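# Move the long cardboard box from desk to counter

## Task

Pick up the long cardboard box from the desk and set it down lying on the counter behind the shelving. No part of it may overhang the counter's edge, it must not topple or be left tilted, and it must stay in place by itself once the robot lets go.

## Robot and tools

Robot: TidyBot++, a mobile base 0.54 m long, 0.50 m wide and 0.38 m tall on four driven casters. It carries a single seven-joint arm with a two-finger gripper. The shoulder sits 0.12 m ahead of the base centre and 0.68 m above the floor. There are two cameras: base_camera, fixed on the base (644x364, pinhole), and wrist_camera, which rides on the hand and looks along it (644x476, fisheye). Calibration gives each camera's intrinsics and its pose in the base frame, with small errors. The wrist camera's pose error grows with arm joint reading errors.

Frames: the base frame has its origin on the floor below the base centre, with x forward, y left and z up. hand_pose is reported in this frame. It is the point between the finger pads; its own z axis runs out along the fingers and its y axis is the closing direction. The odometry frame is where the base frame was when the scene began. base_odometry counts wheel rotation only, so wheel slip appears as motion, and it drifts a few cm and degrees over many moves. Heading grows to the left, within -3.142..3.142. base_tilt is in degrees and is positive when the robot leans forward or to the right.

execute_actions: "actions" is a list holding one action or nothing. An empty list only reports state and images. An action may contain:
- "base": exactly one relative move from where the base currently is. translate_m is metres, forward positive, -2 to 2. strafe_m is metres sideways, left positive, -2 to 2. rotate_rad is radians, counter-clockwise from above positive, -6.3 to 6.3.
- "joints": absolute targets in radians for joint_1_rad..joint_7_rad, plus gripper_pos from 0 (open) to 1 (closed).
- "speeds": optional top-speed caps for this action only. translate_m and strafe_m take 0.05-0.5 m/s; rotate_rad takes 0.1-1.57 rad/s. The defaults are the maxima. A base move needing more than 8.667 s is rejected.
All motions in an action start together. Anything you omit may keep pushing toward its earlier target. Unknown keys or out-of-range numbers cause the whole call to be rejected, with no motion. "cameras" lists base_camera, wrist_camera or all. Null or omitted gives all; [] gives none. One action lasts at most 15 s. After a reported stop, later motion calls in the same reply are skipped.

Joints (range, done tolerance):
- joint_1_rad: any angle, ±0.039. Swings the whole arm about vertical; positive is clockwise from above, which is opposite to rotate_rad.
- joint_2_rad: shoulder, ±2.249, tolerance ±0.039.
- joint_3_rad: any angle, ±0.039. Rolls the upper arm; going up from 3.14 moves a forward-bent forearm to the right.
- joint_4_rad: elbow, ±2.579, tolerance ±0.039.
- joint_5_rad: any angle, ±0.056. Rolls the forearm; positive moves a bent hand to the right.
- joint_6_rad: wrist, ±2.099, tolerance ±0.056.
- joint_7_rad: any angle, ±0.056. Rolls the hand; with the hand down, positive is counter-clockwise from above. At 1.57 the fingers open left/right.
- gripper_pos: tolerance ±0.03.
The any-angle joints take the short way round, so turn them in steps under half a turn. Arm joints move at up to 1.39 rad/s (1.22 for joints 5-7).

Arm geometry: keep joint_1_rad=0, joint_3_rad=3.14 and joint_5_rad=0 to stay in the base's x-z plane. Segment tilts from vertical (forward positive) are: upper arm (0.42 m) = j2; forearm (0.31 m) = j2-j4; hand (0.31 m to the hand point) = j2-j4-j6. Forward reach from the shoulder is the sum of length*sin(tilt). Height above the shoulder is the sum of length*cos(tilt). A downward hand reaches about 0.94 m above the floor at most, and only near the base. The arm begins folded with the hand down, about 0.08 m past the base front, with the elbow up to 1.15 m high. Finger gap is about 85*(1-gripper_pos) mm. Closed fingertips reach about 20 mm beyond the hand point and squeeze with roughly 96-120 N.

wait: "seconds" 0-10. It commands nothing and returns the same state and images as an empty action.
zoom_image: "camera" (base_camera or wrist_camera) and "region" [x0,y0,x1,y1] in pixels of that camera's latest full image. The origin is at the top-left, and the region can be no larger than 504x504.
finished_scene: "scene", the number of the current scene. It is final and reports success. Only call it once the box rests on its own, released.

Reading results: the "pictures" line gives the image order. base_status and joint_status show how each motion ended:
- done: for the base this means the wheels turned fully, slip or not.
- off_target: stopped short and may still be pushing.
- contact_stop / time_out: the old target is dropped and the motion holds where it stopped.
- "joint command not followed" plus "cause:": the arm targets were held back, usually by a predicted self-collision. Per-joint not_followed can be retried on later actions.
on_its_own lists uncommanded motion. motor_effort is percent of maximum, positive toward higher joint values, with the peak in brackets; it is noisy and biased. A gripper at 1 reading done means it is holding nothing; off_target shows the width where an object stopped it.

Friction and load: joints may settle slightly off target. To correct, send last command + (wanted - read). The arm sags with a held load; never command a loaded joint to its current reading. Trust the images over hand_pose.

Avoid:
- Driving while the arm is snagged above ~0.8 m, or pushing or pulling sideways on a raised hand. Both can tip the robot.
- Ramming the base or arm into things. A blocked base keeps shoving hard and may still read done.
- ARM HIT events.
- Torque faults: joints 1-4 at 104.5 N m (warning 56.7), joints 5-7 at 51.3 N m (warning 29.4). A fault freezes the arm and gripper for 10 s.
- Long loaded holds. MOTOR HOT appears at 60 °C, and at 75 °C an OVER-TEMPERATURE FAULT lets the arm sink. After that, resend targets marked limit_stop_at_motor_heat.
- Dropping, slamming or knocking objects over.
The robot keeps its last command between calls. Loose objects may occasionally get nudged.

Each tool is called after "Emit:" by a JSON object that holds its "method" and its "body", one argument or row to a line.

## Session

Emit:
{"method": "execute_actions", "body": {
  "actions": []
}}

Scene clock: 0.00 s.
base_odometry: x=+0.000 y=+0.000 heading=+0.000 (m, m, rad; odometry frame)
base_tilt: forward=-0.1 right=+0.7 (deg)
base_status: not commanded
joint_positions: joint_1_rad=-0.002 joint_2_rad=-0.380 joint_3_rad=+3.125 joint_4_rad=-2.521 joint_5_rad=-0.028 joint_6_rad=-0.910 joint_7_rad=+1.603 gripper_pos=+0.000
joint_status: not commanded
motor_effort: joint_1_rad=+1 joint_2_rad=+0 joint_3_rad=-1 joint_4_rad=+16 joint_5_rad=+0 joint_6_rad=+3 joint_7_rad=+0 (%)
hand_pose: x=+0.2555 y=+0.0100 z=+0.5928 quat_wxyz=(-0.008, +0.999, +0.017, +0.045) (m; base frame)
pictures: base_camera, wrist_camera
Images, in order (width x height): base_camera 644x364, wrist_camera 644x476.

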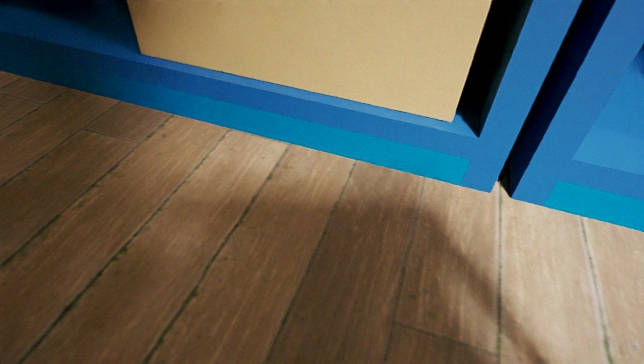

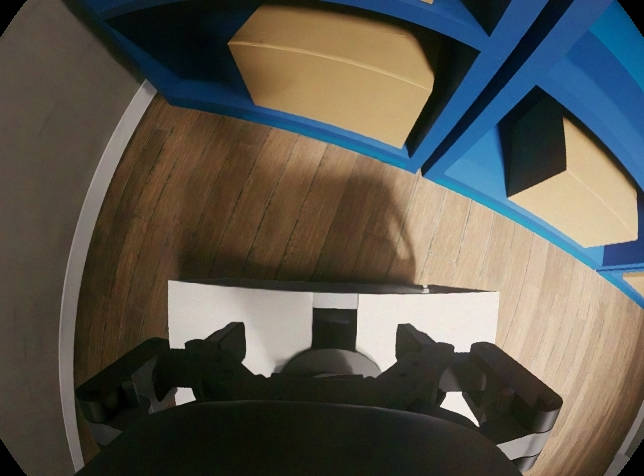

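Emit:
{"method": "execute_actions", "body": {
  "actions": [
    {"joints":{"joint_6_rad":0.3,"joint_1_rad":0.9}}
  ],
  "cameras": ["wrist_camera"]
}}

Emit:
{"method": "execute_actions", "body": {
  "actions": [
    {"joints":{"joint_1_rad":2.8}}
  ],
  "cameras": ["wrist_camera"]
}}

Emit:
{"method": "execute_actions", "body": {
  "actions": [
    {"joints":{"joint_1_rad":-1.2}}
  ],
  "cameras": ["wrist_camera"]
}}

Scene clock: 2.67 s.
base_odometry: x=+0.000 y=+0.000 heading=+0.000 (m, m, rad; odometry frame)
base_tilt: forward=-0.1 right=+0.7 (deg)
base_status: not commanded
joint_positions: joint_1_rad=+0.891 joint_2_rad=-0.380 joint_3_rad=+3.125 joint_4_rad=-2.521 joint_5_rad=-0.028 joint_6_rad=+0.284 joint_7_rad=+1.603 gripper_pos=+0.000
joint_status: all done
motor_effort: joint_1_rad=+0(1) joint_2_rad=-6(6) joint_3_rad=-1(0) joint_4_rad=+19(19) joint_5_rad=+0(1) joint_6_rad=+8(8) joint_7_rad=-1(0) (%)
hand_pose: x=+0.3797 y=-0.3126 z=+0.8150 quat_wxyz=(+0.261, +0.726, -0.337, +0.540) (m; base frame)
pictures: wrist_camera
camera_calibration (this result's frames):
wrist_camera: T_world_to_cam=[[-0.756644, -0.653821, -0.0029159, 0.085814], [-0.161469, 0.19118, -0.968183, 0.972177], [0.633576, -0.732099, -0.250226, -0.127642], [0, 0, 0, 1]] pos_world=[0.302777, -0.2232, 0.909556]
Images, in order (width x height): wrist_camera 644x476.

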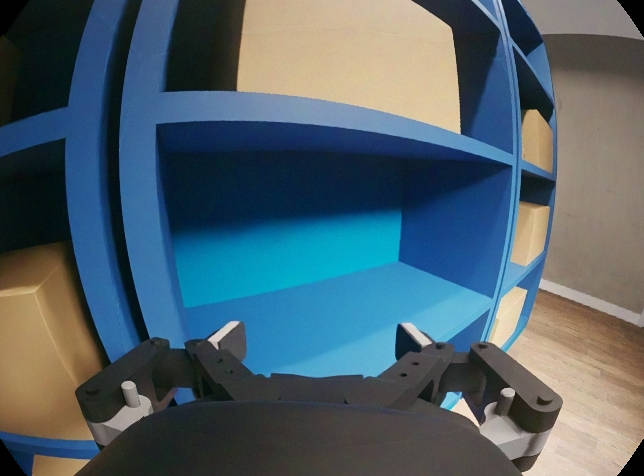

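Scene clock: 5.70 s.
base_odometry: x=+0.000 y=+0.000 heading=+0.000 (m, m, rad; odometry frame)
base_tilt: forward=-0.1 right=+0.7 (deg)
base_status: not commanded
joint_positions: joint_1_rad=+2.790 joint_2_rad=-0.380 joint_3_rad=+3.125 joint_4_rad=-2.521 joint_5_rad=-0.028 joint_6_rad=+0.284 joint_7_rad=+1.603 gripper_pos=+0.000
joint_status: all done
motor_effort: joint_1_rad=+0(0) joint_2_rad=-5(5) joint_3_rad=-1(1) joint_4_rad=+18(18) joint_5_rad=-1(0) joint_6_rad=+9(9) joint_7_rad=+0(0) (%)
hand_pose: x=-0.2610 y=-0.1458 z=+0.8150 quat_wxyz=(+0.590, +0.148, -0.787, +0.102) (m; base frame)
pictures: wrist_camera
camera_calibration (this result's frames):
wrist_camera: T_world_to_cam=[[-0.374272, 0.927314, -0.0029158, 0.0403116], [0.233097, 0.0910357, -0.968183, 0.925224], [-0.897545, -0.363044, -0.250226, 0.0545611], [0, 0, 0, 1]] pos_world=[-0.151608, -0.101802, 0.909556]
Images, in order (width x height): wrist_camera 644x476.

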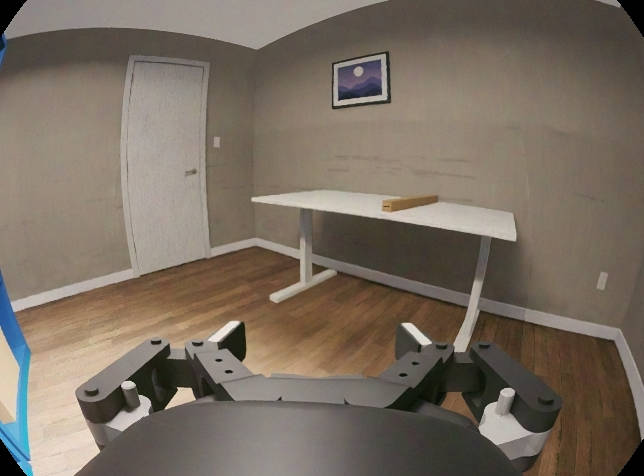

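Scene clock: 9.00 s.
base_odometry: x=+0.000 y=+0.000 heading=+0.000 (m, m, rad; odometry frame)
base_tilt: forward=-0.1 right=+0.6 (deg)
base_status: not commanded
joint_positions: joint_1_rad=+5.074 joint_2_rad=-0.380 joint_3_rad=+3.125 joint_4_rad=-2.521 joint_5_rad=-0.028 joint_6_rad=+0.284 joint_7_rad=+1.603 gripper_pos=+0.000
joint_status: all done
motor_effort: joint_1_rad=+0(1) joint_2_rad=-6(6) joint_3_rad=-1(1) joint_4_rad=+19(18) joint_5_rad=+0(0) joint_6_rad=+8(9) joint_7_rad=+0(0) (%)
hand_pose: x=+0.2571 y=+0.3829 z=+0.8150 quat_wxyz=(+0.338, -0.654, -0.462, -0.494) (m; base frame)
pictures: wrist_camera
camera_calibration (this result's frames):
wrist_camera: T_world_to_cam=[[0.946406, -0.322965, -0.00291588, -0.116849], [-0.0834869, -0.235906, -0.968183, 0.962897], [0.312001, 0.916538, -0.250227, -0.0893745], [0, 0, 0, 1]] pos_world=[0.218861, 0.271331, 0.909556]
Images, in order (width x height): wrist_camera 644x476.

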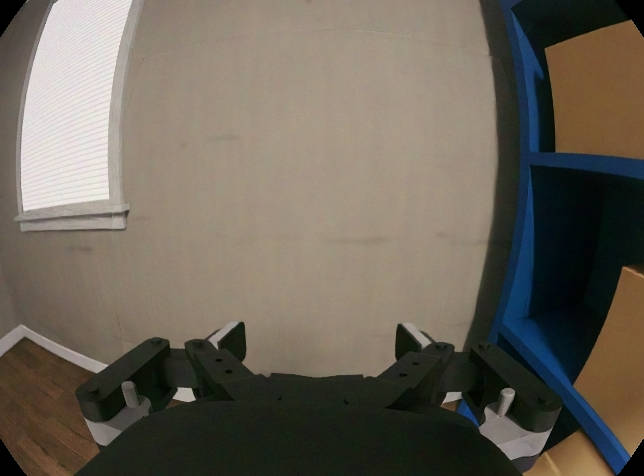

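Emit:
{"method": "execute_actions", "body": {
  "actions": [
    {"base":{"rotate_rad":-3.0},"joints":{"joint_1_rad":0.0,"joint_6_rad":0.0}}
  ],
  "cameras": []
}}

Emit:
{"method": "execute_actions", "body": {
  "actions": [
    {"base":{"translate_m":0.45}}
  ]
}}

Scene clock: 12.93 s.
base_odometry: x=+0.000 y=+0.000 heading=-3.000 (m, m, rad; odometry frame)
base_tilt: forward=-0.1 right=+0.7 (deg)
base_status: done
joint_positions: joint_1_rad=+6.278 joint_2_rad=-0.380 joint_3_rad=+3.125 joint_4_rad=-2.521 joint_5_rad=-0.028 joint_6_rad=+0.020 joint_7_rad=+1.603 gripper_pos=+0.000
joint_status: all done
motor_effort: joint_1_rad=+0(1) joint_2_rad=-5(7) joint_3_rad=-1(0) joint_4_rad=+18(18) joint_5_rad=-1(0) joint_6_rad=+8(9) joint_7_rad=+0(0) (%)
hand_pose: x=+0.4926 y=+0.0095 z=+0.7400 quat_wxyz=(+0.001, -0.873, -0.013, -0.488) (m; base frame)
pictures: none
No camera images: the call's "cameras" was empty. Leave "cameras" out to get every camera's image.

Scene clock: 15.20 s.
base_odometry: x=-0.446 y=-0.063 heading=-3.000 (m, m, rad; odometry frame)
base_tilt: forward=-0.1 right=+0.7 (deg)
base_status: done
joint_positions: joint_1_rad=+6.278 joint_2_rad=-0.377 joint_3_rad=+3.125 joint_4_rad=-2.521 joint_5_rad=-0.028 joint_6_rad=+0.017 joint_7_rad=+1.603 gripper_pos=+0.000
joint_status: not commanded
motor_effort: joint_1_rad=+0(0) joint_2_rad=-5(7) joint_3_rad=-1(1) joint_4_rad=+18(19) joint_5_rad=+0(0) joint_6_rad=+8(8) joint_7_rad=+0(0) (%)
hand_pose: x=+0.4923 y=+0.0095 z=+0.7381 quat_wxyz=(+0.001, -0.874, -0.013, -0.486) (m; base frame)
pictures: base_camera, wrist_camera
camera_calibration (this result's frames):
wrist_camera: T_world_to_cam=[[0.0406821, -0.999101, -0.011925, -0.00124507], [-0.499325, -0.00999124, -0.866357, 0.947509], [0.865459, 0.0411996, -0.499282, 0.0798894], [0, 0, 0, 1]] pos_world=[0.404024, 0.00493142, 0.860754]
Images, in order (width x height): base_camera 644x364, wrist_camera 644x476.

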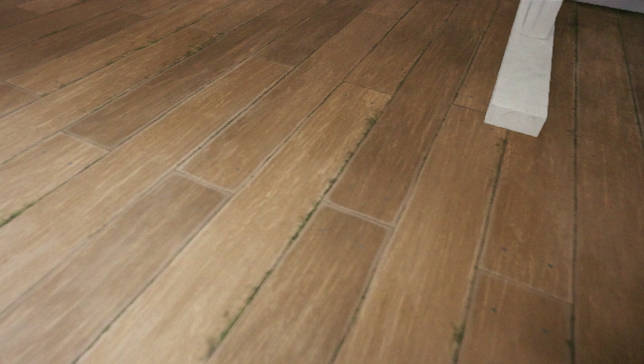

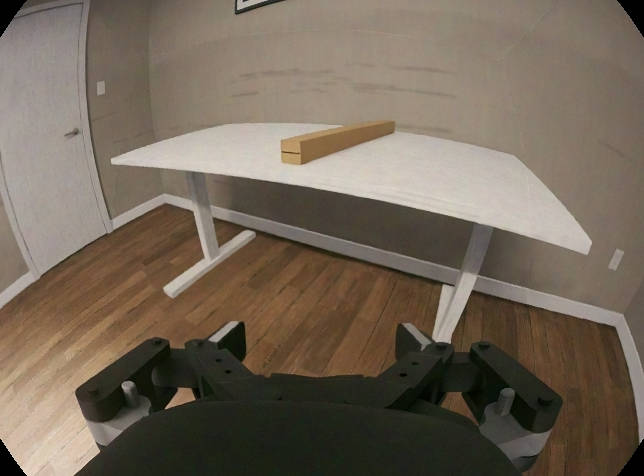

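Emit:
{"method": "execute_actions", "body": {
  "actions": [
    {"base":{"rotate_rad":-0.43},"joints":{"joint_6_rad":-0.3}}
  ],
  "cameras": []
}}

Emit:
{"method": "execute_actions", "body": {
  "actions": [
    {"base":{"strafe_m":0.42}}
  ]
}}

Scene clock: 17.80 s.
base_odometry: x=-0.446 y=-0.063 heading=+2.853 (m, m, rad; odometry frame)
base_tilt: forward=-0.1 right=+0.7 (deg)
base_status: done
joint_positions: joint_1_rad=+6.278 joint_2_rad=-0.377 joint_3_rad=+3.125 joint_4_rad=-2.523 joint_5_rad=-0.028 joint_6_rad=-0.302 joint_7_rad=+1.603 gripper_pos=+0.000
joint_status: all done
motor_effort: joint_1_rad=+0(1) joint_2_rad=-5(6) joint_3_rad=-1(0) joint_4_rad=+17(19) joint_5_rad=+0(0) joint_6_rad=+5(7) joint_7_rad=+0(0) (%)
hand_pose: x=+0.4265 y=+0.0101 z=+0.6625 quat_wxyz=(+0.003, -0.940, -0.015, -0.340) (m; base frame)
pictures: none
No camera images: the call's "cameras" was empty. Leave "cameras" out to get every camera's image.

Scene clock: 20.00 s.
base_odometry: x=-0.566 y=-0.466 heading=+2.853 (m, m, rad; odometry frame)
base_tilt: forward=-0.1 right=+0.6 (deg)
base_status: done
joint_positions: joint_1_rad=+6.278 joint_2_rad=-0.377 joint_3_rad=+3.125 joint_4_rad=-2.523 joint_5_rad=-0.028 joint_6_rad=-0.302 joint_7_rad=+1.603 gripper_pos=+0.000
joint_status: not commanded
motor_effort: joint_1_rad=+0(0) joint_2_rad=-4(4) joint_3_rad=-1(0) joint_4_rad=+17(17) joint_5_rad=+0(1) joint_6_rad=+6(6) joint_7_rad=+0(0) (%)
hand_pose: x=+0.4265 y=+0.0101 z=+0.6625 quat_wxyz=(+0.003, -0.940, -0.015, -0.340) (m; base frame)
pictures: base_camera, wrist_camera
camera_calibration (this result's frames):
wrist_camera: T_world_to_cam=[[0.0397441, -0.998944, -0.0230462, 0.00890815], [-0.747244, -0.014402, -0.664393, 0.821084], [0.66336, 0.0436269, -0.747028, 0.349331], [0, 0, 0, 1]] pos_world=[0.381464, 0.00548379, 0.806688]
Images, in order (width x height): base_camera 644x364, wrist_camera 644x476.

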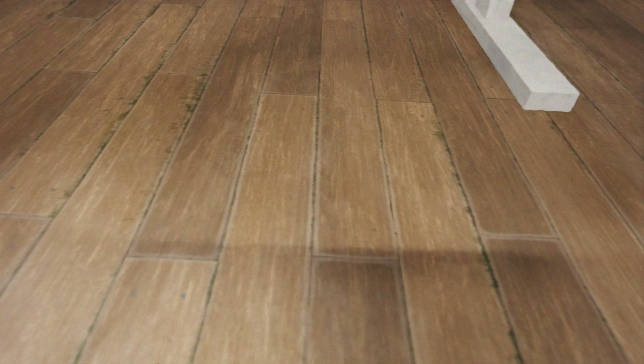

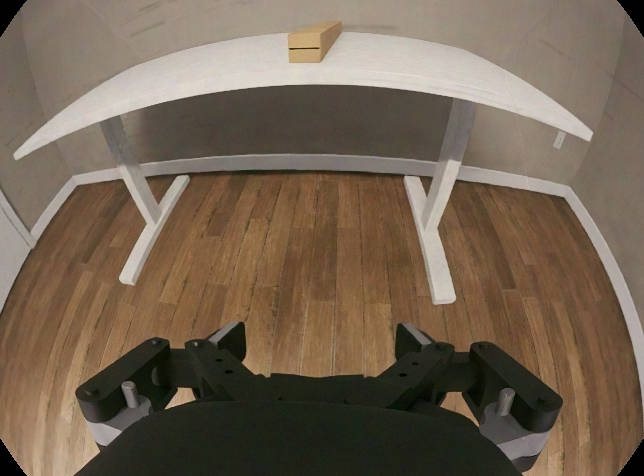

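Emit:
{"method": "execute_actions", "body": {
  "actions": [
    {"base":{"translate_m":-0.25},"joints":{"joint_1_rad":0,"joint_2_rad":0.3,"joint_4_rad":-0.9,"joint_6_rad":-1.2,"joint_7_rad":1.57}}
  ],
  "cameras": []
}}

Emit:
{"method": "execute_actions", "body": {
  "actions": [
    {"base":{"translate_m":0.4}}
  ],
  "cameras": ["wrist_camera"]
}}

Scene clock: 23.40 s.
base_odometry: x=-0.326 y=-0.537 heading=+2.853 (m, m, rad; odometry frame)
base_tilt: forward=-0.1 right=+0.7 (deg)
base_status: done
joint_positions: joint_1_rad=+6.278 joint_2_rad=+0.287 joint_3_rad=+3.125 joint_4_rad=-0.921 joint_5_rad=-0.028 joint_6_rad=-1.180 joint_7_rad=+1.603 gripper_pos=+0.000
joint_status: all done
motor_effort: joint_1_rad=+0(1) joint_2_rad=-30(31) joint_3_rad=-2(0) joint_4_rad=+18(20) joint_5_rad=+0(1) joint_6_rad=+6(6) joint_7_rad=-1(1) (%)
hand_pose: x=+0.7442 y=+0.0212 z=+0.9702 quat_wxyz=(+0.014, -0.929, -0.024, -0.368) (m; base frame)
pictures: none
No camera images: the call's "cameras" was empty. Leave "cameras" out to get every camera's image.

Scene clock: 25.63 s.
base_odometry: x=-0.710 y=-0.424 heading=+2.854 (m, m, rad; odometry frame)
base_tilt: forward=+0.0 right=+0.7 (deg)
base_status: done
joint_positions: joint_1_rad=+6.279 joint_2_rad=+0.305 joint_3_rad=+3.125 joint_4_rad=-0.919 joint_5_rad=-0.028 joint_6_rad=-1.185 joint_7_rad=+1.603 gripper_pos=+0.000
joint_status: not commanded
motor_effort: joint_1_rad=+0(2) joint_2_rad=-31(35) joint_3_rad=-2(4) joint_4_rad=+18(19) joint_5_rad=-1(2) joint_6_rad=+6(7) joint_7_rad=+0(0) (%)
hand_pose: x=+0.7488 y=+0.0209 z=+0.9587 quat_wxyz=(+0.014, -0.933, -0.024, -0.358) (m; base frame)
pictures: wrist_camera
camera_calibration (this result's frames):
wrist_camera: T_world_to_cam=[[0.0645383, -0.997272, -0.0358144, 0.0073445], [-0.720227, -0.0217078, -0.693399, 1.26659], [0.69073, 0.0705452, -0.719664, 0.309103], [0, 0, 0, 1]] pos_world=[0.698251, 0.0130136, 1.10096]
Images, in order (width x height): wrist_camera 644x476.

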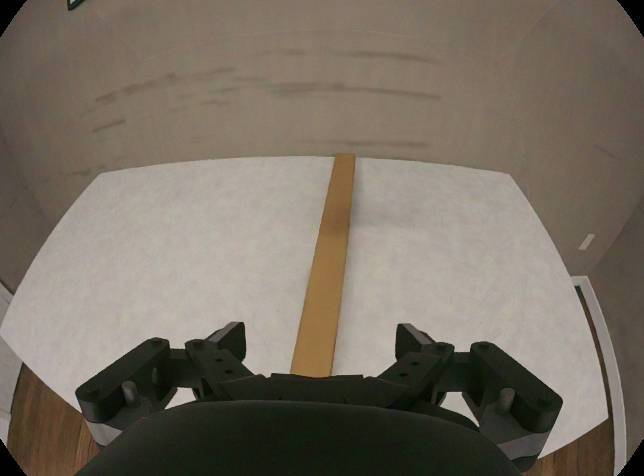

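Emit:
{"method": "execute_actions", "body": {
  "actions": [
    {"base":{"strafe_m":0.03},"joints":{"joint_2_rad":0.1,"joint_4_rad":-1.5,"joint_6_rad":-1.0,"joint_7_rad":1.5}}
  ],
  "cameras": []
}}

Emit:
{"method": "execute_actions", "body": {
  "actions": [
    {"base":{"translate_m":0.25}}
  ],
  "cameras": []
}}

Emit:
{"method": "execute_actions", "body": {
  "actions": [
    {"joints":{"joint_2_rad":0.2,"joint_4_rad":-1.48,"joint_6_rad":-0.9}}
  ],
  "cameras": ["wrist_camera"]
}}

Scene clock: 28.70 s.
base_odometry: x=-0.718 y=-0.452 heading=+2.854 (m, m, rad; odometry frame)
base_tilt: forward=-0.1 right=+0.6 (deg)
base_status: done
joint_positions: joint_1_rad=+6.278 joint_2_rad=+0.113 joint_3_rad=+3.125 joint_4_rad=-1.480 joint_5_rad=-0.028 joint_6_rad=-1.020 joint_7_rad=+1.542 gripper_pos=+0.000
joint_status: all done
motor_effort: joint_1_rad=+0(2) joint_2_rad=-24(31) joint_3_rad=-2(3) joint_4_rad=+19(20) joint_5_rad=-1(1) joint_6_rad=+5(6) joint_7_rad=+0(0) (%)
hand_pose: x=+0.6374 y=+0.0196 z=+0.8244 quat_wxyz=(+0.021, -0.965, +0.008, -0.261) (m; base frame)
pictures: none
No camera images: the call's "cameras" was empty. Leave "cameras" out to get every camera's image.

Scene clock: 30.47 s.
base_odometry: x=-0.958 y=-0.382 heading=+2.854 (m, m, rad; odometry frame)
base_tilt: forward=+0.0 right=+0.6 (deg)
base_status: done
joint_positions: joint_1_rad=+6.278 joint_2_rad=+0.106 joint_3_rad=+3.125 joint_4_rad=-1.481 joint_5_rad=-0.028 joint_6_rad=-1.015 joint_7_rad=+1.542 gripper_pos=+0.000
joint_status: not commanded
motor_effort: joint_1_rad=+1(1) joint_2_rad=-23(27) joint_3_rad=-2(1) joint_4_rad=+19(20) joint_5_rad=-1(1) joint_6_rad=+6(5) joint_7_rad=+0(1) (%)
hand_pose: x=+0.6375 y=+0.0196 z=+0.8281 quat_wxyz=(+0.021, -0.964, +0.008, -0.266) (m; base frame)
pictures: none
No camera images: the call's "cameras" was empty. Leave "cameras" out to get every camera's image.

Scene clock: 31.47 s.
base_odometry: x=-0.958 y=-0.382 heading=+2.854 (m, m, rad; odometry frame)
base_tilt: forward=+0.0 right=+0.7 (deg)
base_status: not commanded
joint_positions: joint_1_rad=+6.278 joint_2_rad=+0.202 joint_3_rad=+3.125 joint_4_rad=-1.481 joint_5_rad=-0.028 joint_6_rad=-0.916 joint_7_rad=+1.542 gripper_pos=+0.000
joint_status: all done
motor_effort: joint_1_rad=+0(0) joint_2_rad=-27(31) joint_3_rad=-2(2) joint_4_rad=+19(20) joint_5_rad=-1(1) joint_6_rad=+6(5) joint_7_rad=+0(0) (%)
hand_pose: x=+0.6760 y=+0.0197 z=+0.7925 quat_wxyz=(+0.021, -0.963, +0.009, -0.267) (m; base frame)
pictures: wrist_camera
camera_calibration (this result's frames):
wrist_camera: T_world_to_cam=[[-0.00157818, -0.997267, -0.0738689, 0.079751], [-0.839128, 0.0415004, -0.542348, 1.05833], [0.543931, 0.0611296, -0.8369, 0.432204], [0, 0, 0, 1]] pos_world=[0.653112, 0.00919134, 0.941587]
Images, in order (width x height): wrist_camera 644x476.

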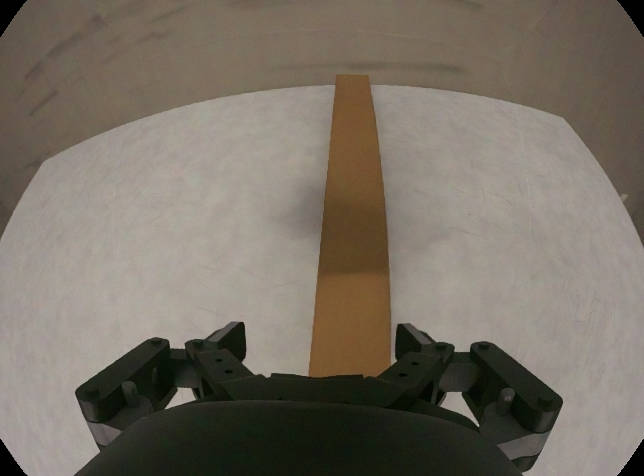

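Emit:
{"method": "execute_actions", "body": {
  "actions": [
    {"base":{"strafe_m":-0.025}}
  ],
  "cameras": []
}}

Emit:
{"method": "execute_actions", "body": {
  "actions": [
    {"joints":{"joint_2_rad":0.27,"joint_6_rad":-0.85}}
  ],
  "cameras": ["wrist_camera"]
}}

Scene clock: 32.83 s.
base_odometry: x=-0.951 y=-0.357 heading=+2.854 (m, m, rad; odometry frame)
base_tilt: forward=-0.1 right=+0.7 (deg)
base_status: done
joint_positions: joint_1_rad=+6.285 joint_2_rad=+0.202 joint_3_rad=+3.125 joint_4_rad=-1.481 joint_5_rad=-0.028 joint_6_rad=-0.916 joint_7_rad=+1.542 gripper_pos=+0.000
joint_status: not commanded
motor_effort: joint_1_rad=+0(2) joint_2_rad=-28(28) joint_3_rad=-1(3) joint_4_rad=+19(19) joint_5_rad=-1(1) joint_6_rad=+5(5) joint_7_rad=+0(0) (%)
hand_pose: x=+0.6762 y=+0.0161 z=+0.7926 quat_wxyz=(+0.020, -0.963, +0.013, -0.268) (m; base frame)
pictures: none
No camera images: the call's "cameras" was empty. Leave "cameras" out to get every camera's image.

Scene clock: 33.73 s.
base_odometry: x=-0.951 y=-0.357 heading=+2.854 (m, m, rad; odometry frame)
base_tilt: forward=-0.1 right=+0.7 (deg)
base_status: not commanded
joint_positions: joint_1_rad=+6.285 joint_2_rad=+0.269 joint_3_rad=+3.125 joint_4_rad=-1.481 joint_5_rad=-0.028 joint_6_rad=-0.867 joint_7_rad=+1.542 gripper_pos=+0.000
joint_status: all done
motor_effort: joint_1_rad=+0(0) joint_2_rad=-30(31) joint_3_rad=-2(2) joint_4_rad=+19(19) joint_5_rad=+0(1) joint_6_rad=+5(4) joint_7_rad=+0(0) (%)
hand_pose: x=+0.6956 y=+0.0159 z=+0.7625 quat_wxyz=(+0.020, -0.966, +0.014, -0.259) (m; base frame)
pictures: wrist_camera
camera_calibration (this result's frames):
wrist_camera: T_world_to_cam=[[-0.0109931, -0.997173, -0.0743379, 0.0806946], [-0.848252, 0.0486647, -0.527352, 1.05346], [0.529478, 0.0572601, -0.846389, 0.413938], [0, 0, 0, 1]] pos_world=[0.675316, 0.00549793, 0.911895]
Images, in order (width x height): wrist_camera 644x476.

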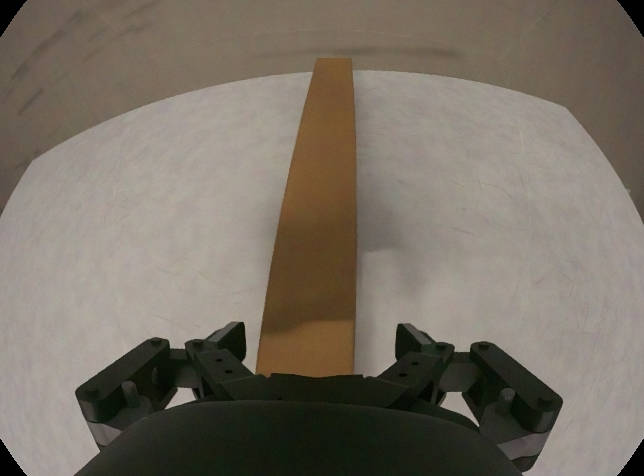

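Fine. Close and lift.

Emit:
{"method": "execute_actions", "body": {
  "actions": [
    {"joints":{"gripper_pos":1}}
  ],
  "cameras": []
}}

Emit:
{"method": "execute_actions", "body": {
  "actions": [
    {"joints":{"joint_2_rad":0.0,"joint_6_rad":-1.1}}
  ]
}}

Scene clock: 35.10 s.
base_odometry: x=-0.951 y=-0.357 heading=+2.854 (m, m, rad; odometry frame)
base_tilt: forward=-0.1 right=+0.7 (deg)
base_status: not commanded
joint_positions: joint_1_rad=+6.285 joint_2_rad=+0.267 joint_3_rad=+3.125 joint_4_rad=-1.480 joint_5_rad=-0.028 joint_6_rad=-0.866 joint_7_rad=+1.541 gripper_pos=+0.474
joint_status: gripper_pos off_target (ended at +0.474, target +1.000)
motor_effort: joint_1_rad=+0(1) joint_2_rad=-29(30) joint_3_rad=-2(2) joint_4_rad=+18(19) joint_5_rad=+0(1) joint_6_rad=+5(5) joint_7_rad=+0(0) (%)
hand_pose: x=+0.6960 y=+0.0159 z=+0.7635 quat_wxyz=(+0.020, -0.965, +0.014, -0.260) (m; base frame)
pictures: none
No camera images: the call's "cameras" was empty. Leave "cameras" out to get every camera's image.

Scene clock: 36.63 s.
base_odometry: x=-0.951 y=-0.357 heading=+2.854 (m, m, rad; odometry frame)
base_tilt: forward=-0.1 right=+0.7 (deg)
base_status: not commanded
joint_positions: joint_1_rad=+6.285 joint_2_rad=-0.001 joint_3_rad=+3.125 joint_4_rad=-1.480 joint_5_rad=-0.028 joint_6_rad=-1.086 joint_7_rad=+1.541 gripper_pos=+0.474
joint_status: all done
motor_effort: joint_1_rad=+0(0) joint_2_rad=-21(33) joint_3_rad=-1(2) joint_4_rad=+20(20) joint_5_rad=-1(1) joint_6_rad=+5(6) joint_7_rad=+0(0) (%)
hand_pose: x=+0.6009 y=+0.0163 z=+0.8705 quat_wxyz=(+0.020, -0.959, +0.010, -0.284) (m; base frame)
pictures: base_camera, wrist_camera
camera_calibration (this result's frames):
wrist_camera: T_world_to_cam=[[-0.000992122, -0.997448, -0.07139, 0.0794592], [-0.819918, 0.0416808, -0.570962, 1.05108], [0.57248, 0.0579675, -0.817867, 0.504853], [0, 0, 0, 1]] pos_world=[0.572857, 0.00618167, 1.0187]
Images, in order (width x height): base_camera 644x364, wrist_camera 644x476.

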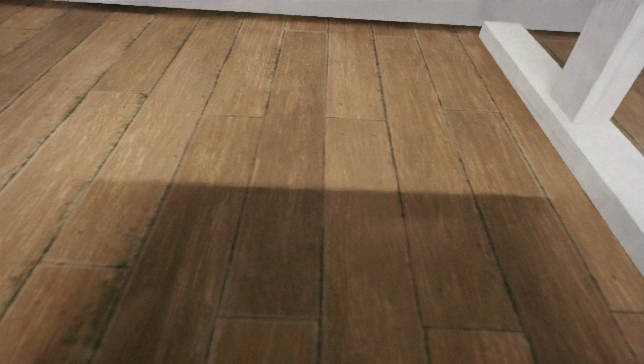

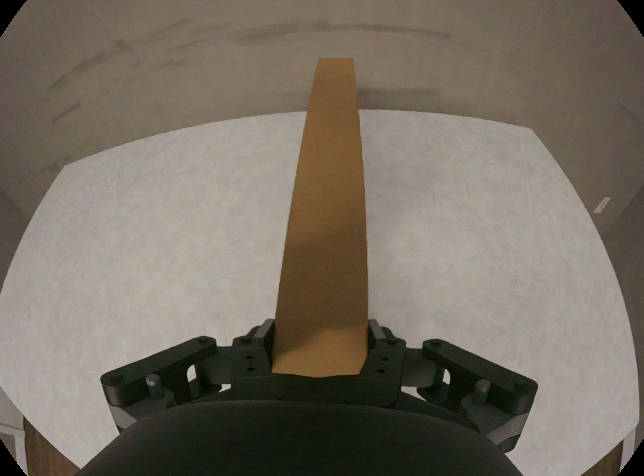

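Emit:
{"method": "execute_actions", "body": {
  "actions": [
    {"base":{"translate_m":-0.55}}
  ],
  "cameras": []
}}

Emit:
{"method": "execute_actions", "body": {
  "actions": [
    {"base":{"rotate_rad":1.9},"speeds":{"rotate_rad":0.6}}
  ]
}}

Scene clock: 39.63 s.
base_odometry: x=-0.424 y=-0.513 heading=+2.855 (m, m, rad; odometry frame)
base_tilt: forward=-0.1 right=+0.7 (deg)
base_status: done
joint_positions: joint_1_rad=+6.285 joint_2_rad=-0.001 joint_3_rad=+3.125 joint_4_rad=-1.480 joint_5_rad=-0.028 joint_6_rad=-1.089 joint_7_rad=+1.541 gripper_pos=+0.474
joint_status: not commanded
motor_effort: joint_1_rad=+0(0) joint_2_rad=-20(24) joint_3_rad=-2(2) joint_4_rad=+20(20) joint_5_rad=-1(1) joint_6_rad=+6(5) joint_7_rad=+0(0) (%)
hand_pose: x=+0.5999 y=+0.0163 z=+0.8699 quat_wxyz=(+0.020, -0.959, +0.010, -0.282) (m; base frame)
pictures: none
No camera images: the call's "cameras" was empty. Leave "cameras" out to get every camera's image.

Scene clock: 43.47 s.
base_odometry: x=-0.424 y=-0.513 heading=-1.529 (m, m, rad; odometry frame)
base_tilt: forward=-0.1 right=+0.7 (deg)
base_status: done
joint_positions: joint_1_rad=+6.282 joint_2_rad=-0.001 joint_3_rad=+3.125 joint_4_rad=-1.480 joint_5_rad=-0.028 joint_6_rad=-1.089 joint_7_rad=+1.541 gripper_pos=+0.474
joint_status: not commanded
motor_effort: joint_1_rad=+0(2) joint_2_rad=-19(21) joint_3_rad=-2(4) joint_4_rad=+20(19) joint_5_rad=-1(2) joint_6_rad=+5(5) joint_7_rad=+0(0) (%)
hand_pose: x=+0.5998 y=+0.0179 z=+0.8699 quat_wxyz=(+0.020, -0.959, +0.008, -0.282) (m; base frame)
pictures: base_camera, wrist_camera
camera_calibration (this result's frames):
wrist_camera: T_world_to_cam=[[0.00210604, -0.997451, -0.0713204, 0.0790632], [-0.822181, 0.0388702, -0.567898, 1.04854], [0.569223, 0.0598343, -0.820003, 0.508626], [0, 0, 0, 1]] pos_world=[0.572403, 0.00767135, 1.01818]
Images, in order (width x height): base_camera 644x364, wrist_camera 644x476.

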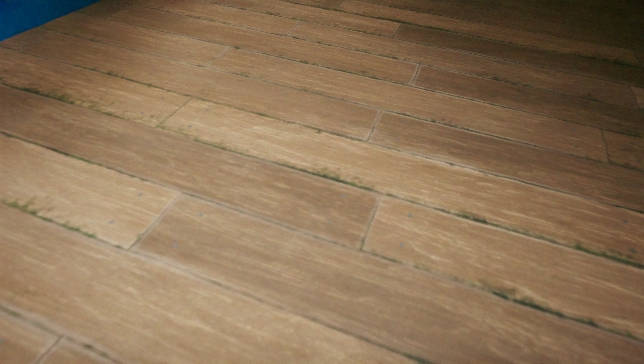

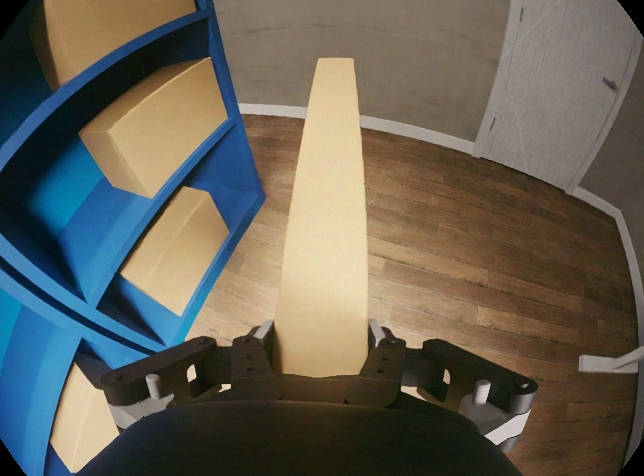

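Emit:
{"method": "execute_actions", "body": {
  "actions": [
    {"base":{"rotate_rad":-0.33}}
  ],
  "cameras": []
}}

Emit:
{"method": "execute_actions", "body": {
  "actions": [
    {"base":{"translate_m":0.9}}
  ],
  "cameras": []
}}

Emit:
{"method": "execute_actions", "body": {
  "actions": [
    {"base":{"strafe_m":-0.35}}
  ],
  "cameras": []
}}

Emit:
{"method": "execute_actions", "body": {
  "actions": [
    {"base":{"rotate_rad":1.57},"speeds":{"rotate_rad":0.6}}
  ],
  "cameras": []
}}

Emit:
{"method": "execute_actions", "body": {
  "actions": [
    {"base":{"strafe_m":-0.9}}
  ]
}}

Scene clock: 46.30 s.
base_odometry: x=-0.424 y=-0.513 heading=-1.858 (m, m, rad; odometry frame)
base_tilt: forward=+0.0 right=+0.7 (deg)
base_status: done
joint_positions: joint_1_rad=+6.288 joint_2_rad=-0.001 joint_3_rad=+3.125 joint_4_rad=-1.480 joint_5_rad=-0.028 joint_6_rad=-1.089 joint_7_rad=+1.541 gripper_pos=+0.474
joint_status: not commanded
motor_effort: joint_1_rad=+0(2) joint_2_rad=-21(21) joint_3_rad=-2(4) joint_4_rad=+19(20) joint_5_rad=-1(2) joint_6_rad=+6(6) joint_7_rad=+0(0) (%)
hand_pose: x=+0.6000 y=+0.0144 z=+0.8699 quat_wxyz=(+0.019, -0.959, +0.011, -0.282) (m; base frame)
pictures: none
No camera images: the call's "cameras" was empty. Leave "cameras" out to get every camera's image.

Scene clock: 49.47 s.
base_odometry: x=-0.677 y=-1.377 heading=-1.857 (m, m, rad; odometry frame)
base_tilt: forward=+0.0 right=+0.6 (deg)
base_status: done
joint_positions: joint_1_rad=+6.288 joint_2_rad=+0.004 joint_3_rad=+3.125 joint_4_rad=-1.480 joint_5_rad=-0.028 joint_6_rad=-1.090 joint_7_rad=+1.541 gripper_pos=+0.474
joint_status: not commanded
motor_effort: joint_1_rad=+0(1) joint_2_rad=-21(23) joint_3_rad=-1(0) joint_4_rad=+20(20) joint_5_rad=-1(1) joint_6_rad=+6(6) joint_7_rad=+0(0) (%)
hand_pose: x=+0.6007 y=+0.0144 z=+0.8671 quat_wxyz=(+0.019, -0.960, +0.011, -0.279) (m; base frame)
pictures: none
No camera images: the call's "cameras" was empty. Leave "cameras" out to get every camera's image.

Scene clock: 51.50 s.
base_odometry: x=-1.013 y=-1.278 heading=-1.857 (m, m, rad; odometry frame)
base_tilt: forward=-0.1 right=+0.7 (deg)
base_status: done
joint_positions: joint_1_rad=+6.289 joint_2_rad=+0.004 joint_3_rad=+3.125 joint_4_rad=-1.480 joint_5_rad=-0.028 joint_6_rad=-1.091 joint_7_rad=+1.541 gripper_pos=+0.474
joint_status: not commanded
motor_effort: joint_1_rad=+0(2) joint_2_rad=-20(22) joint_3_rad=-2(4) joint_4_rad=+20(20) joint_5_rad=-1(1) joint_6_rad=+5(6) joint_7_rad=+0(0) (%)
hand_pose: x=+0.6007 y=+0.0142 z=+0.8671 quat_wxyz=(+0.019, -0.960, +0.012, -0.279) (m; base frame)
pictures: none
No camera images: the call's "cameras" was empty. Leave "cameras" out to get every camera's image.

Scene clock: 54.83 s.
base_odometry: x=-1.013 y=-1.278 heading=-0.287 (m, m, rad; odometry frame)
base_tilt: forward=-0.1 right=+0.7 (deg)
base_status: done
joint_positions: joint_1_rad=+6.283 joint_2_rad=+0.004 joint_3_rad=+3.125 joint_4_rad=-1.480 joint_5_rad=-0.028 joint_6_rad=-1.091 joint_7_rad=+1.541 gripper_pos=+0.474
joint_status: not commanded
motor_effort: joint_1_rad=+0(2) joint_2_rad=-21(22) joint_3_rad=-1(1) joint_4_rad=+19(20) joint_5_rad=+0(1) joint_6_rad=+5(5) joint_7_rad=+0(0) (%)
hand_pose: x=+0.6006 y=+0.0170 z=+0.8671 quat_wxyz=(+0.020, -0.960, +0.009, -0.279) (m; base frame)
pictures: none
No camera images: the call's "cameras" was empty. Leave "cameras" out to get every camera's image.

Scene clock: 58.00 s.
base_odometry: x=-1.267 y=-2.142 heading=-0.286 (m, m, rad; odometry frame)
base_tilt: forward=+0.0 right=+0.7 (deg)
base_status: done
joint_positions: joint_1_rad=+6.283 joint_2_rad=+0.004 joint_3_rad=+3.125 joint_4_rad=-1.480 joint_5_rad=-0.028 joint_6_rad=-1.091 joint_7_rad=+1.541 gripper_pos=+0.474
joint_status: not commanded
motor_effort: joint_1_rad=-1(2) joint_2_rad=-20(21) joint_3_rad=-2(1) joint_4_rad=+20(19) joint_5_rad=-1(1) joint_6_rad=+4(6) joint_7_rad=+0(0) (%)
hand_pose: x=+0.6006 y=+0.0169 z=+0.8671 quat_wxyz=(+0.020, -0.960, +0.009, -0.279) (m; base frame)
pictures: base_camera, wrist_camera
camera_calibration (this result's frames):
wrist_camera: T_world_to_cam=[[-0.000396351, -0.997455, -0.0712982, 0.079352], [-0.825812, 0.0405348, -0.562487, 1.04507], [0.563946, 0.0586559, -0.823726, 0.51238], [0, 0, 0, 1]] pos_world=[0.574109, 0.00673419, 1.01556]
Images, in order (width x height): base_camera 644x364, wrist_camera 644x476.

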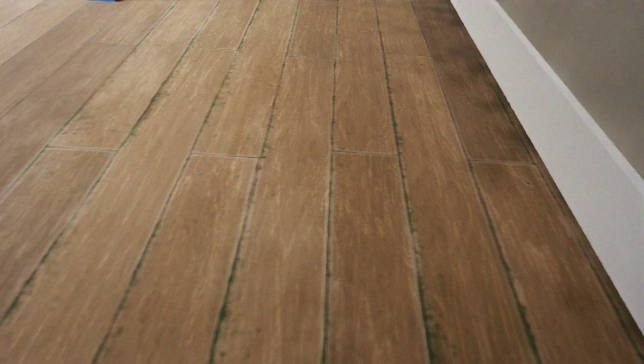

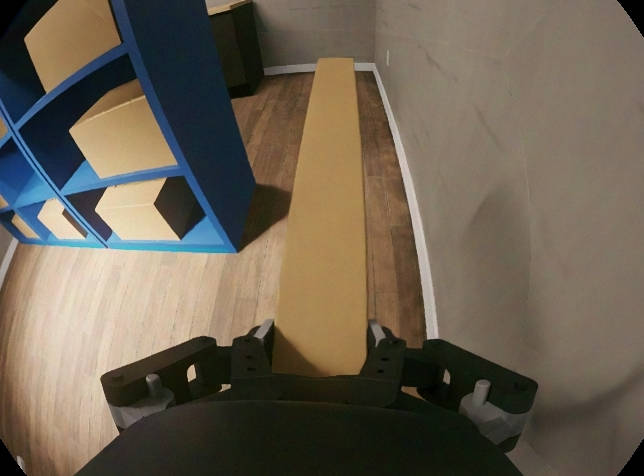

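Emit:
{"method": "execute_actions", "body": {
  "actions": [
    {"base":{"strafe_m":0.08}}
  ],
  "cameras": []
}}

Emit:
{"method": "execute_actions", "body": {
  "actions": [
    {"base":{"translate_m":1.5}}
  ]
}}

Scene clock: 59.53 s.
base_odometry: x=-1.245 y=-2.065 heading=-0.287 (m, m, rad; odometry frame)
base_tilt: forward=-0.1 right=+0.7 (deg)
base_status: done
joint_positions: joint_1_rad=+6.280 joint_2_rad=+0.004 joint_3_rad=+3.125 joint_4_rad=-1.480 joint_5_rad=-0.028 joint_6_rad=-1.091 joint_7_rad=+1.541 gripper_pos=+0.474
joint_status: not commanded
motor_effort: joint_1_rad=+1(2) joint_2_rad=-20(21) joint_3_rad=-1(1) joint_4_rad=+19(20) joint_5_rad=-1(1) joint_6_rad=+5(5) joint_7_rad=+0(1) (%)
hand_pose: x=+0.6005 y=+0.0182 z=+0.8671 quat_wxyz=(+0.020, -0.960, +0.008, -0.279) (m; base frame)
pictures: none
No camera images: the call's "cameras" was empty. Leave "cameras" out to get every camera's image.

Scene clock: 63.90 s.
base_odometry: x=+0.194 y=-2.490 heading=-0.287 (m, m, rad; odometry frame)
base_tilt: forward=-0.1 right=+0.7 (deg)
base_status: done
joint_positions: joint_1_rad=+6.280 joint_2_rad=+0.006 joint_3_rad=+3.125 joint_4_rad=-1.480 joint_5_rad=-0.028 joint_6_rad=-1.091 joint_7_rad=+1.541 gripper_pos=+0.474
joint_status: not commanded
motor_effort: joint_1_rad=+0(0) joint_2_rad=-20(24) joint_3_rad=-1(2) joint_4_rad=+19(20) joint_5_rad=-1(0) joint_6_rad=+6(6) joint_7_rad=+0(0) (%)
hand_pose: x=+0.6006 y=+0.0182 z=+0.8663 quat_wxyz=(+0.020, -0.960, +0.008, -0.278) (m; base frame)
pictures: base_camera, wrist_camera
camera_calibration (this result's frames):
wrist_camera: T_world_to_cam=[[0.00213321, -0.997454, -0.0712852, 0.0790453], [-0.827087, 0.0383075, -0.560767, 1.04393], [0.56207, 0.0601553, -0.824899, 0.513732], [0, 0, 0, 1]] pos_world=[0.574496, 0.00795013, 1.01481]
Images, in order (width x height): base_camera 644x364, wrist_camera 644x476.

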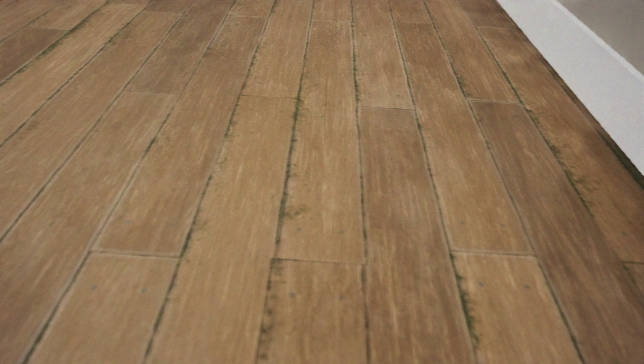

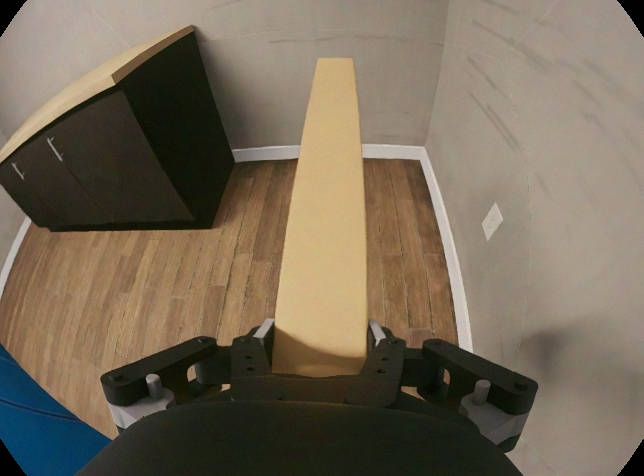

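Emit:
{"method": "execute_actions", "body": {
  "actions": [
    {"base":{"rotate_rad":1.57},"speeds":{"rotate_rad":0.6}}
  ],
  "cameras": []
}}

Emit:
{"method": "execute_actions", "body": {
  "actions": [
    {"joints":{"joint_2_rad":0.33,"joint_4_rad":-0.67,"joint_6_rad":-1.56}}
  ],
  "cameras": []
}}

Emit:
{"method": "execute_actions", "body": {
  "actions": [
    {"base":{"strafe_m":-1.0},"speeds":{"strafe_m":0.3}}
  ]
}}

Scene clock: 81.23 s.
base_odometry: x=+0.192 y=-2.492 heading=+1.272 (m, m, rad; odometry frame)
base_tilt: forward=-0.1 right=+0.8 (deg)
base_status: rotate_rad time_out (by the wheels' count: +1.560 of +1.570)
joint_positions: joint_1_rad=+6.417 joint_2_rad=-0.008 joint_3_rad=+3.276 joint_4_rad=-1.487 joint_5_rad=+0.004 joint_6_rad=-1.113 joint_7_rad=+1.541 gripper_pos=+0.476
joint_status: not commanded
motor_effort: joint_1_rad=-31(31) joint_2_rad=-18(25) joint_3_rad=-35(36) joint_4_rad=+22(24) joint_5_rad=-10(11) joint_6_rad=+10(10) joint_7_rad=-8(8) (%)
hand_pose: x=+0.5761 y=-0.1253 z=+0.8658 quat_wxyz=(-0.034, -0.952, +0.142, -0.269) (m; base frame)
pictures: none
No camera images: the call's "cameras" was empty. Leave "cameras" out to get every camera's image.

not run: a stop came earlier in this reply.

not run: a stop came earlier in this reply.

Box hit something (shelf).

Emit:
{"method": "execute_actions", "body": {
  "actions": [
    {"base":{"rotate_rad":-0.35}}
  ]
}}

Scene clock: 84.23 s.
base_odometry: x=+0.193 y=-2.492 heading=+0.930 (m, m, rad; odometry frame)
base_tilt: forward=-0.1 right=+0.7 (deg)
base_status: rotate_rad time_out (by the wheels' count: -0.342 of -0.350)
joint_positions: joint_1_rad=+6.286 joint_2_rad=+0.000 joint_3_rad=+3.125 joint_4_rad=-1.486 joint_5_rad=+0.001 joint_6_rad=-1.113 joint_7_rad=+1.541 gripper_pos=+0.476
joint_status: not commanded
motor_effort: joint_1_rad=+0(25) joint_2_rad=-20(24) joint_3_rad=-1(30) joint_4_rad=+19(23) joint_5_rad=+0(9) joint_6_rad=+6(10) joint_7_rad=+0(8) (%)
hand_pose: x=+0.5928 y=+0.0076 z=+0.8625 quat_wxyz=(+0.005, -0.963, +0.008, -0.268) (m; base frame)
pictures: base_camera, wrist_camera
camera_calibration (this result's frames):
wrist_camera: T_world_to_cam=[[-0.00665294, -0.999074, -0.0425026, 0.0486447], [-0.838874, 0.0287106, -0.543569, 1.02794], [0.544286, 0.032038, -0.838288, 0.538], [0, 0, 0, 1]] pos_world=[0.569806, 0.00185059, 1.01182]
Images, in order (width x height): base_camera 644x364, wrist_camera 644x476.

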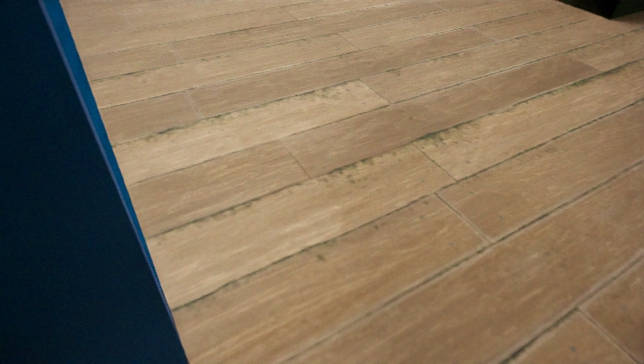

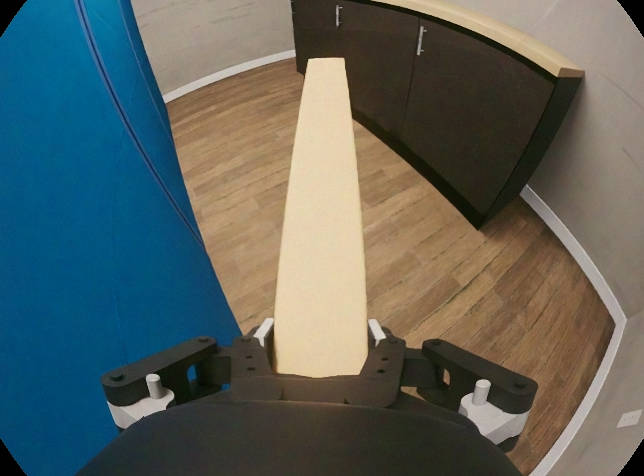

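Emit:
{"method": "execute_actions", "body": {
  "actions": [
    {"base":{"strafe_m":-0.5},"joints":{"joint_2_rad":0.33,"joint_4_rad":-0.67,"joint_6_rad":-1.56}}
  ],
  "cameras": []
}}

Emit:
{"method": "execute_actions", "body": {
  "actions": [
    {"base":{"rotate_rad":0.55},"speeds":{"rotate_rad":0.5}}
  ]
}}

Scene clock: 89.37 s.
base_odometry: x=+0.593 y=-2.787 heading=+0.932 (m, m, rad; odometry frame)
base_tilt: forward=-0.1 right=+0.7 (deg)
base_status: strafe_m time_out (by the wheels' count: -0.498 of -0.500)
joint_positions: joint_1_rad=+6.287 joint_2_rad=+0.335 joint_3_rad=+3.125 joint_4_rad=-0.695 joint_5_rad=-0.006 joint_6_rad=-1.544 joint_7_rad=+1.541 gripper_pos=+0.476
joint_status: all done
motor_effort: joint_1_rad=+1(8) joint_2_rad=-29(40) joint_3_rad=-2(6) joint_4_rad=+17(22) joint_5_rad=-1(2) joint_6_rad=+6(9) joint_7_rad=+0(1) (%)
hand_pose: x=+0.6938 y=+0.0082 z=+0.9787 quat_wxyz=(+0.011, -0.960, +0.009, -0.280) (m; base frame)
pictures: none
No camera images: the call's "cameras" was empty. Leave "cameras" out to get every camera's image.

not run: a stop came earlier in this reply.

Emit:
{"method": "execute_actions", "body": {
  "actions": [
    {"base":{"rotate_rad":0.55},"speeds":{"rotate_rad":0.5}}
  ]
}}

Scene clock: 91.47 s.
base_odometry: x=+0.594 y=-2.787 heading=+1.482 (m, m, rad; odometry frame)
base_tilt: forward=+0.0 right=+0.6 (deg)
base_status: done
joint_positions: joint_1_rad=+6.281 joint_2_rad=+0.335 joint_3_rad=+3.125 joint_4_rad=-0.695 joint_5_rad=-0.006 joint_6_rad=-1.544 joint_7_rad=+1.541 gripper_pos=+0.476
joint_status: not commanded
motor_effort: joint_1_rad=+0(3) joint_2_rad=-30(34) joint_3_rad=-2(4) joint_4_rad=+17(18) joint_5_rad=-1(2) joint_6_rad=+6(5) joint_7_rad=+0(0) (%)
hand_pose: x=+0.6937 y=+0.0116 z=+0.9787 quat_wxyz=(+0.012, -0.960, +0.006, -0.280) (m; base frame)
pictures: base_camera, wrist_camera
camera_calibration (this result's frames):
wrist_camera: T_world_to_cam=[[0.00123645, -0.998534, -0.0541061, 0.064172], [-0.824989, 0.0295594, -0.564376, 1.18639], [0.565148, 0.0453347, -0.823743, 0.551513], [0, 0, 0, 1]] pos_world=[0.666994, 0.00400621, 1.12735]
Images, in order (width x height): base_camera 644x364, wrist_camera 644x476.

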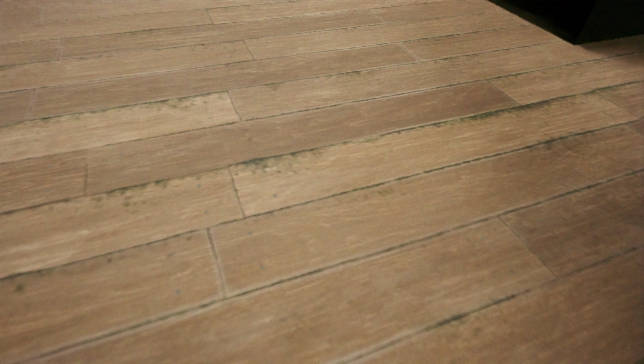

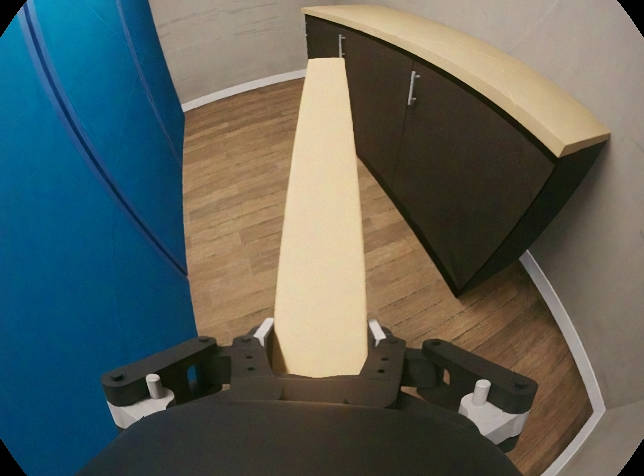

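Emit:
{"method": "execute_actions", "body": {
  "actions": [
    {"base":{"rotate_rad":0.31},"speeds":{"rotate_rad":0.5}}
  ],
  "cameras": []
}}

Emit:
{"method": "execute_actions", "body": {
  "actions": [
    {"base":{"strafe_m":-1.03},"speeds":{"strafe_m":0.25}}
  ]
}}

Scene clock: 93.67 s.
base_odometry: x=+0.594 y=-2.787 heading=+1.792 (m, m, rad; odometry frame)
base_tilt: forward=-0.1 right=+0.7 (deg)
base_status: done
joint_positions: joint_1_rad=+6.281 joint_2_rad=+0.335 joint_3_rad=+3.125 joint_4_rad=-0.695 joint_5_rad=-0.006 joint_6_rad=-1.544 joint_7_rad=+1.541 gripper_pos=+0.476
joint_status: not commanded
motor_effort: joint_1_rad=+0(4) joint_2_rad=-31(31) joint_3_rad=-2(4) joint_4_rad=+17(17) joint_5_rad=-1(2) joint_6_rad=+5(5) joint_7_rad=+0(0) (%)
hand_pose: x=+0.6937 y=+0.0115 z=+0.9787 quat_wxyz=(+0.012, -0.960, +0.006, -0.280) (m; base frame)
pictures: none
No camera images: the call's "cameras" was empty. Leave "cameras" out to get every camera's image.

Scene clock: 98.67 s.
base_odometry: x=+1.598 y=-2.560 heading=+1.792 (m, m, rad; odometry frame)
base_tilt: forward=+0.0 right=+0.7 (deg)
base_status: done
joint_positions: joint_1_rad=+6.285 joint_2_rad=+0.335 joint_3_rad=+3.125 joint_4_rad=-0.695 joint_5_rad=-0.006 joint_6_rad=-1.544 joint_7_rad=+1.541 gripper_pos=+0.476
joint_status: not commanded
motor_effort: joint_1_rad=+0(3) joint_2_rad=-31(32) joint_3_rad=-2(3) joint_4_rad=+17(18) joint_5_rad=-1(1) joint_6_rad=+5(5) joint_7_rad=+0(0) (%)
hand_pose: x=+0.6937 y=+0.0094 z=+0.9787 quat_wxyz=(+0.012, -0.960, +0.008, -0.280) (m; base frame)
pictures: base_camera, wrist_camera
camera_calibration (this result's frames):
wrist_camera: T_world_to_cam=[[-0.00260282, -0.998531, -0.0541153, 0.0646381], [-0.824869, 0.0327364, -0.564375, 1.18638], [0.565318, 0.0431691, -0.823743, 0.551493], [0, 0, 0, 1]] pos_world=[0.667006, 0.00189803, 1.12735]
Images, in order (width x height): base_camera 644x364, wrist_camera 644x476.

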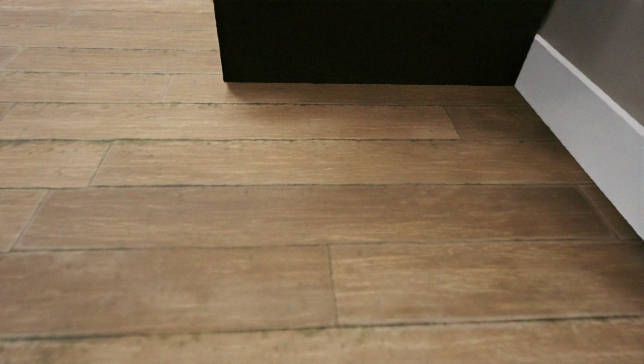

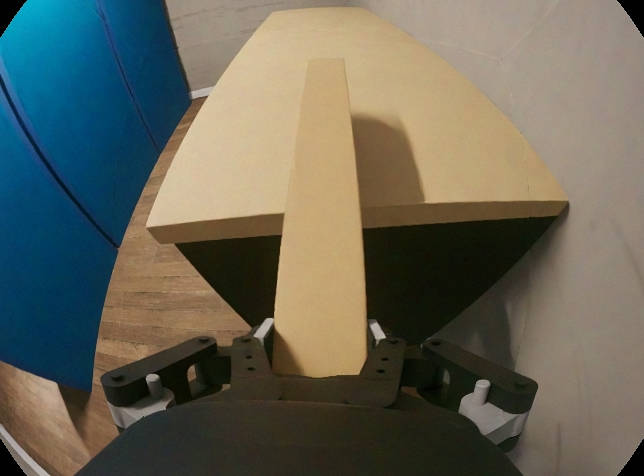

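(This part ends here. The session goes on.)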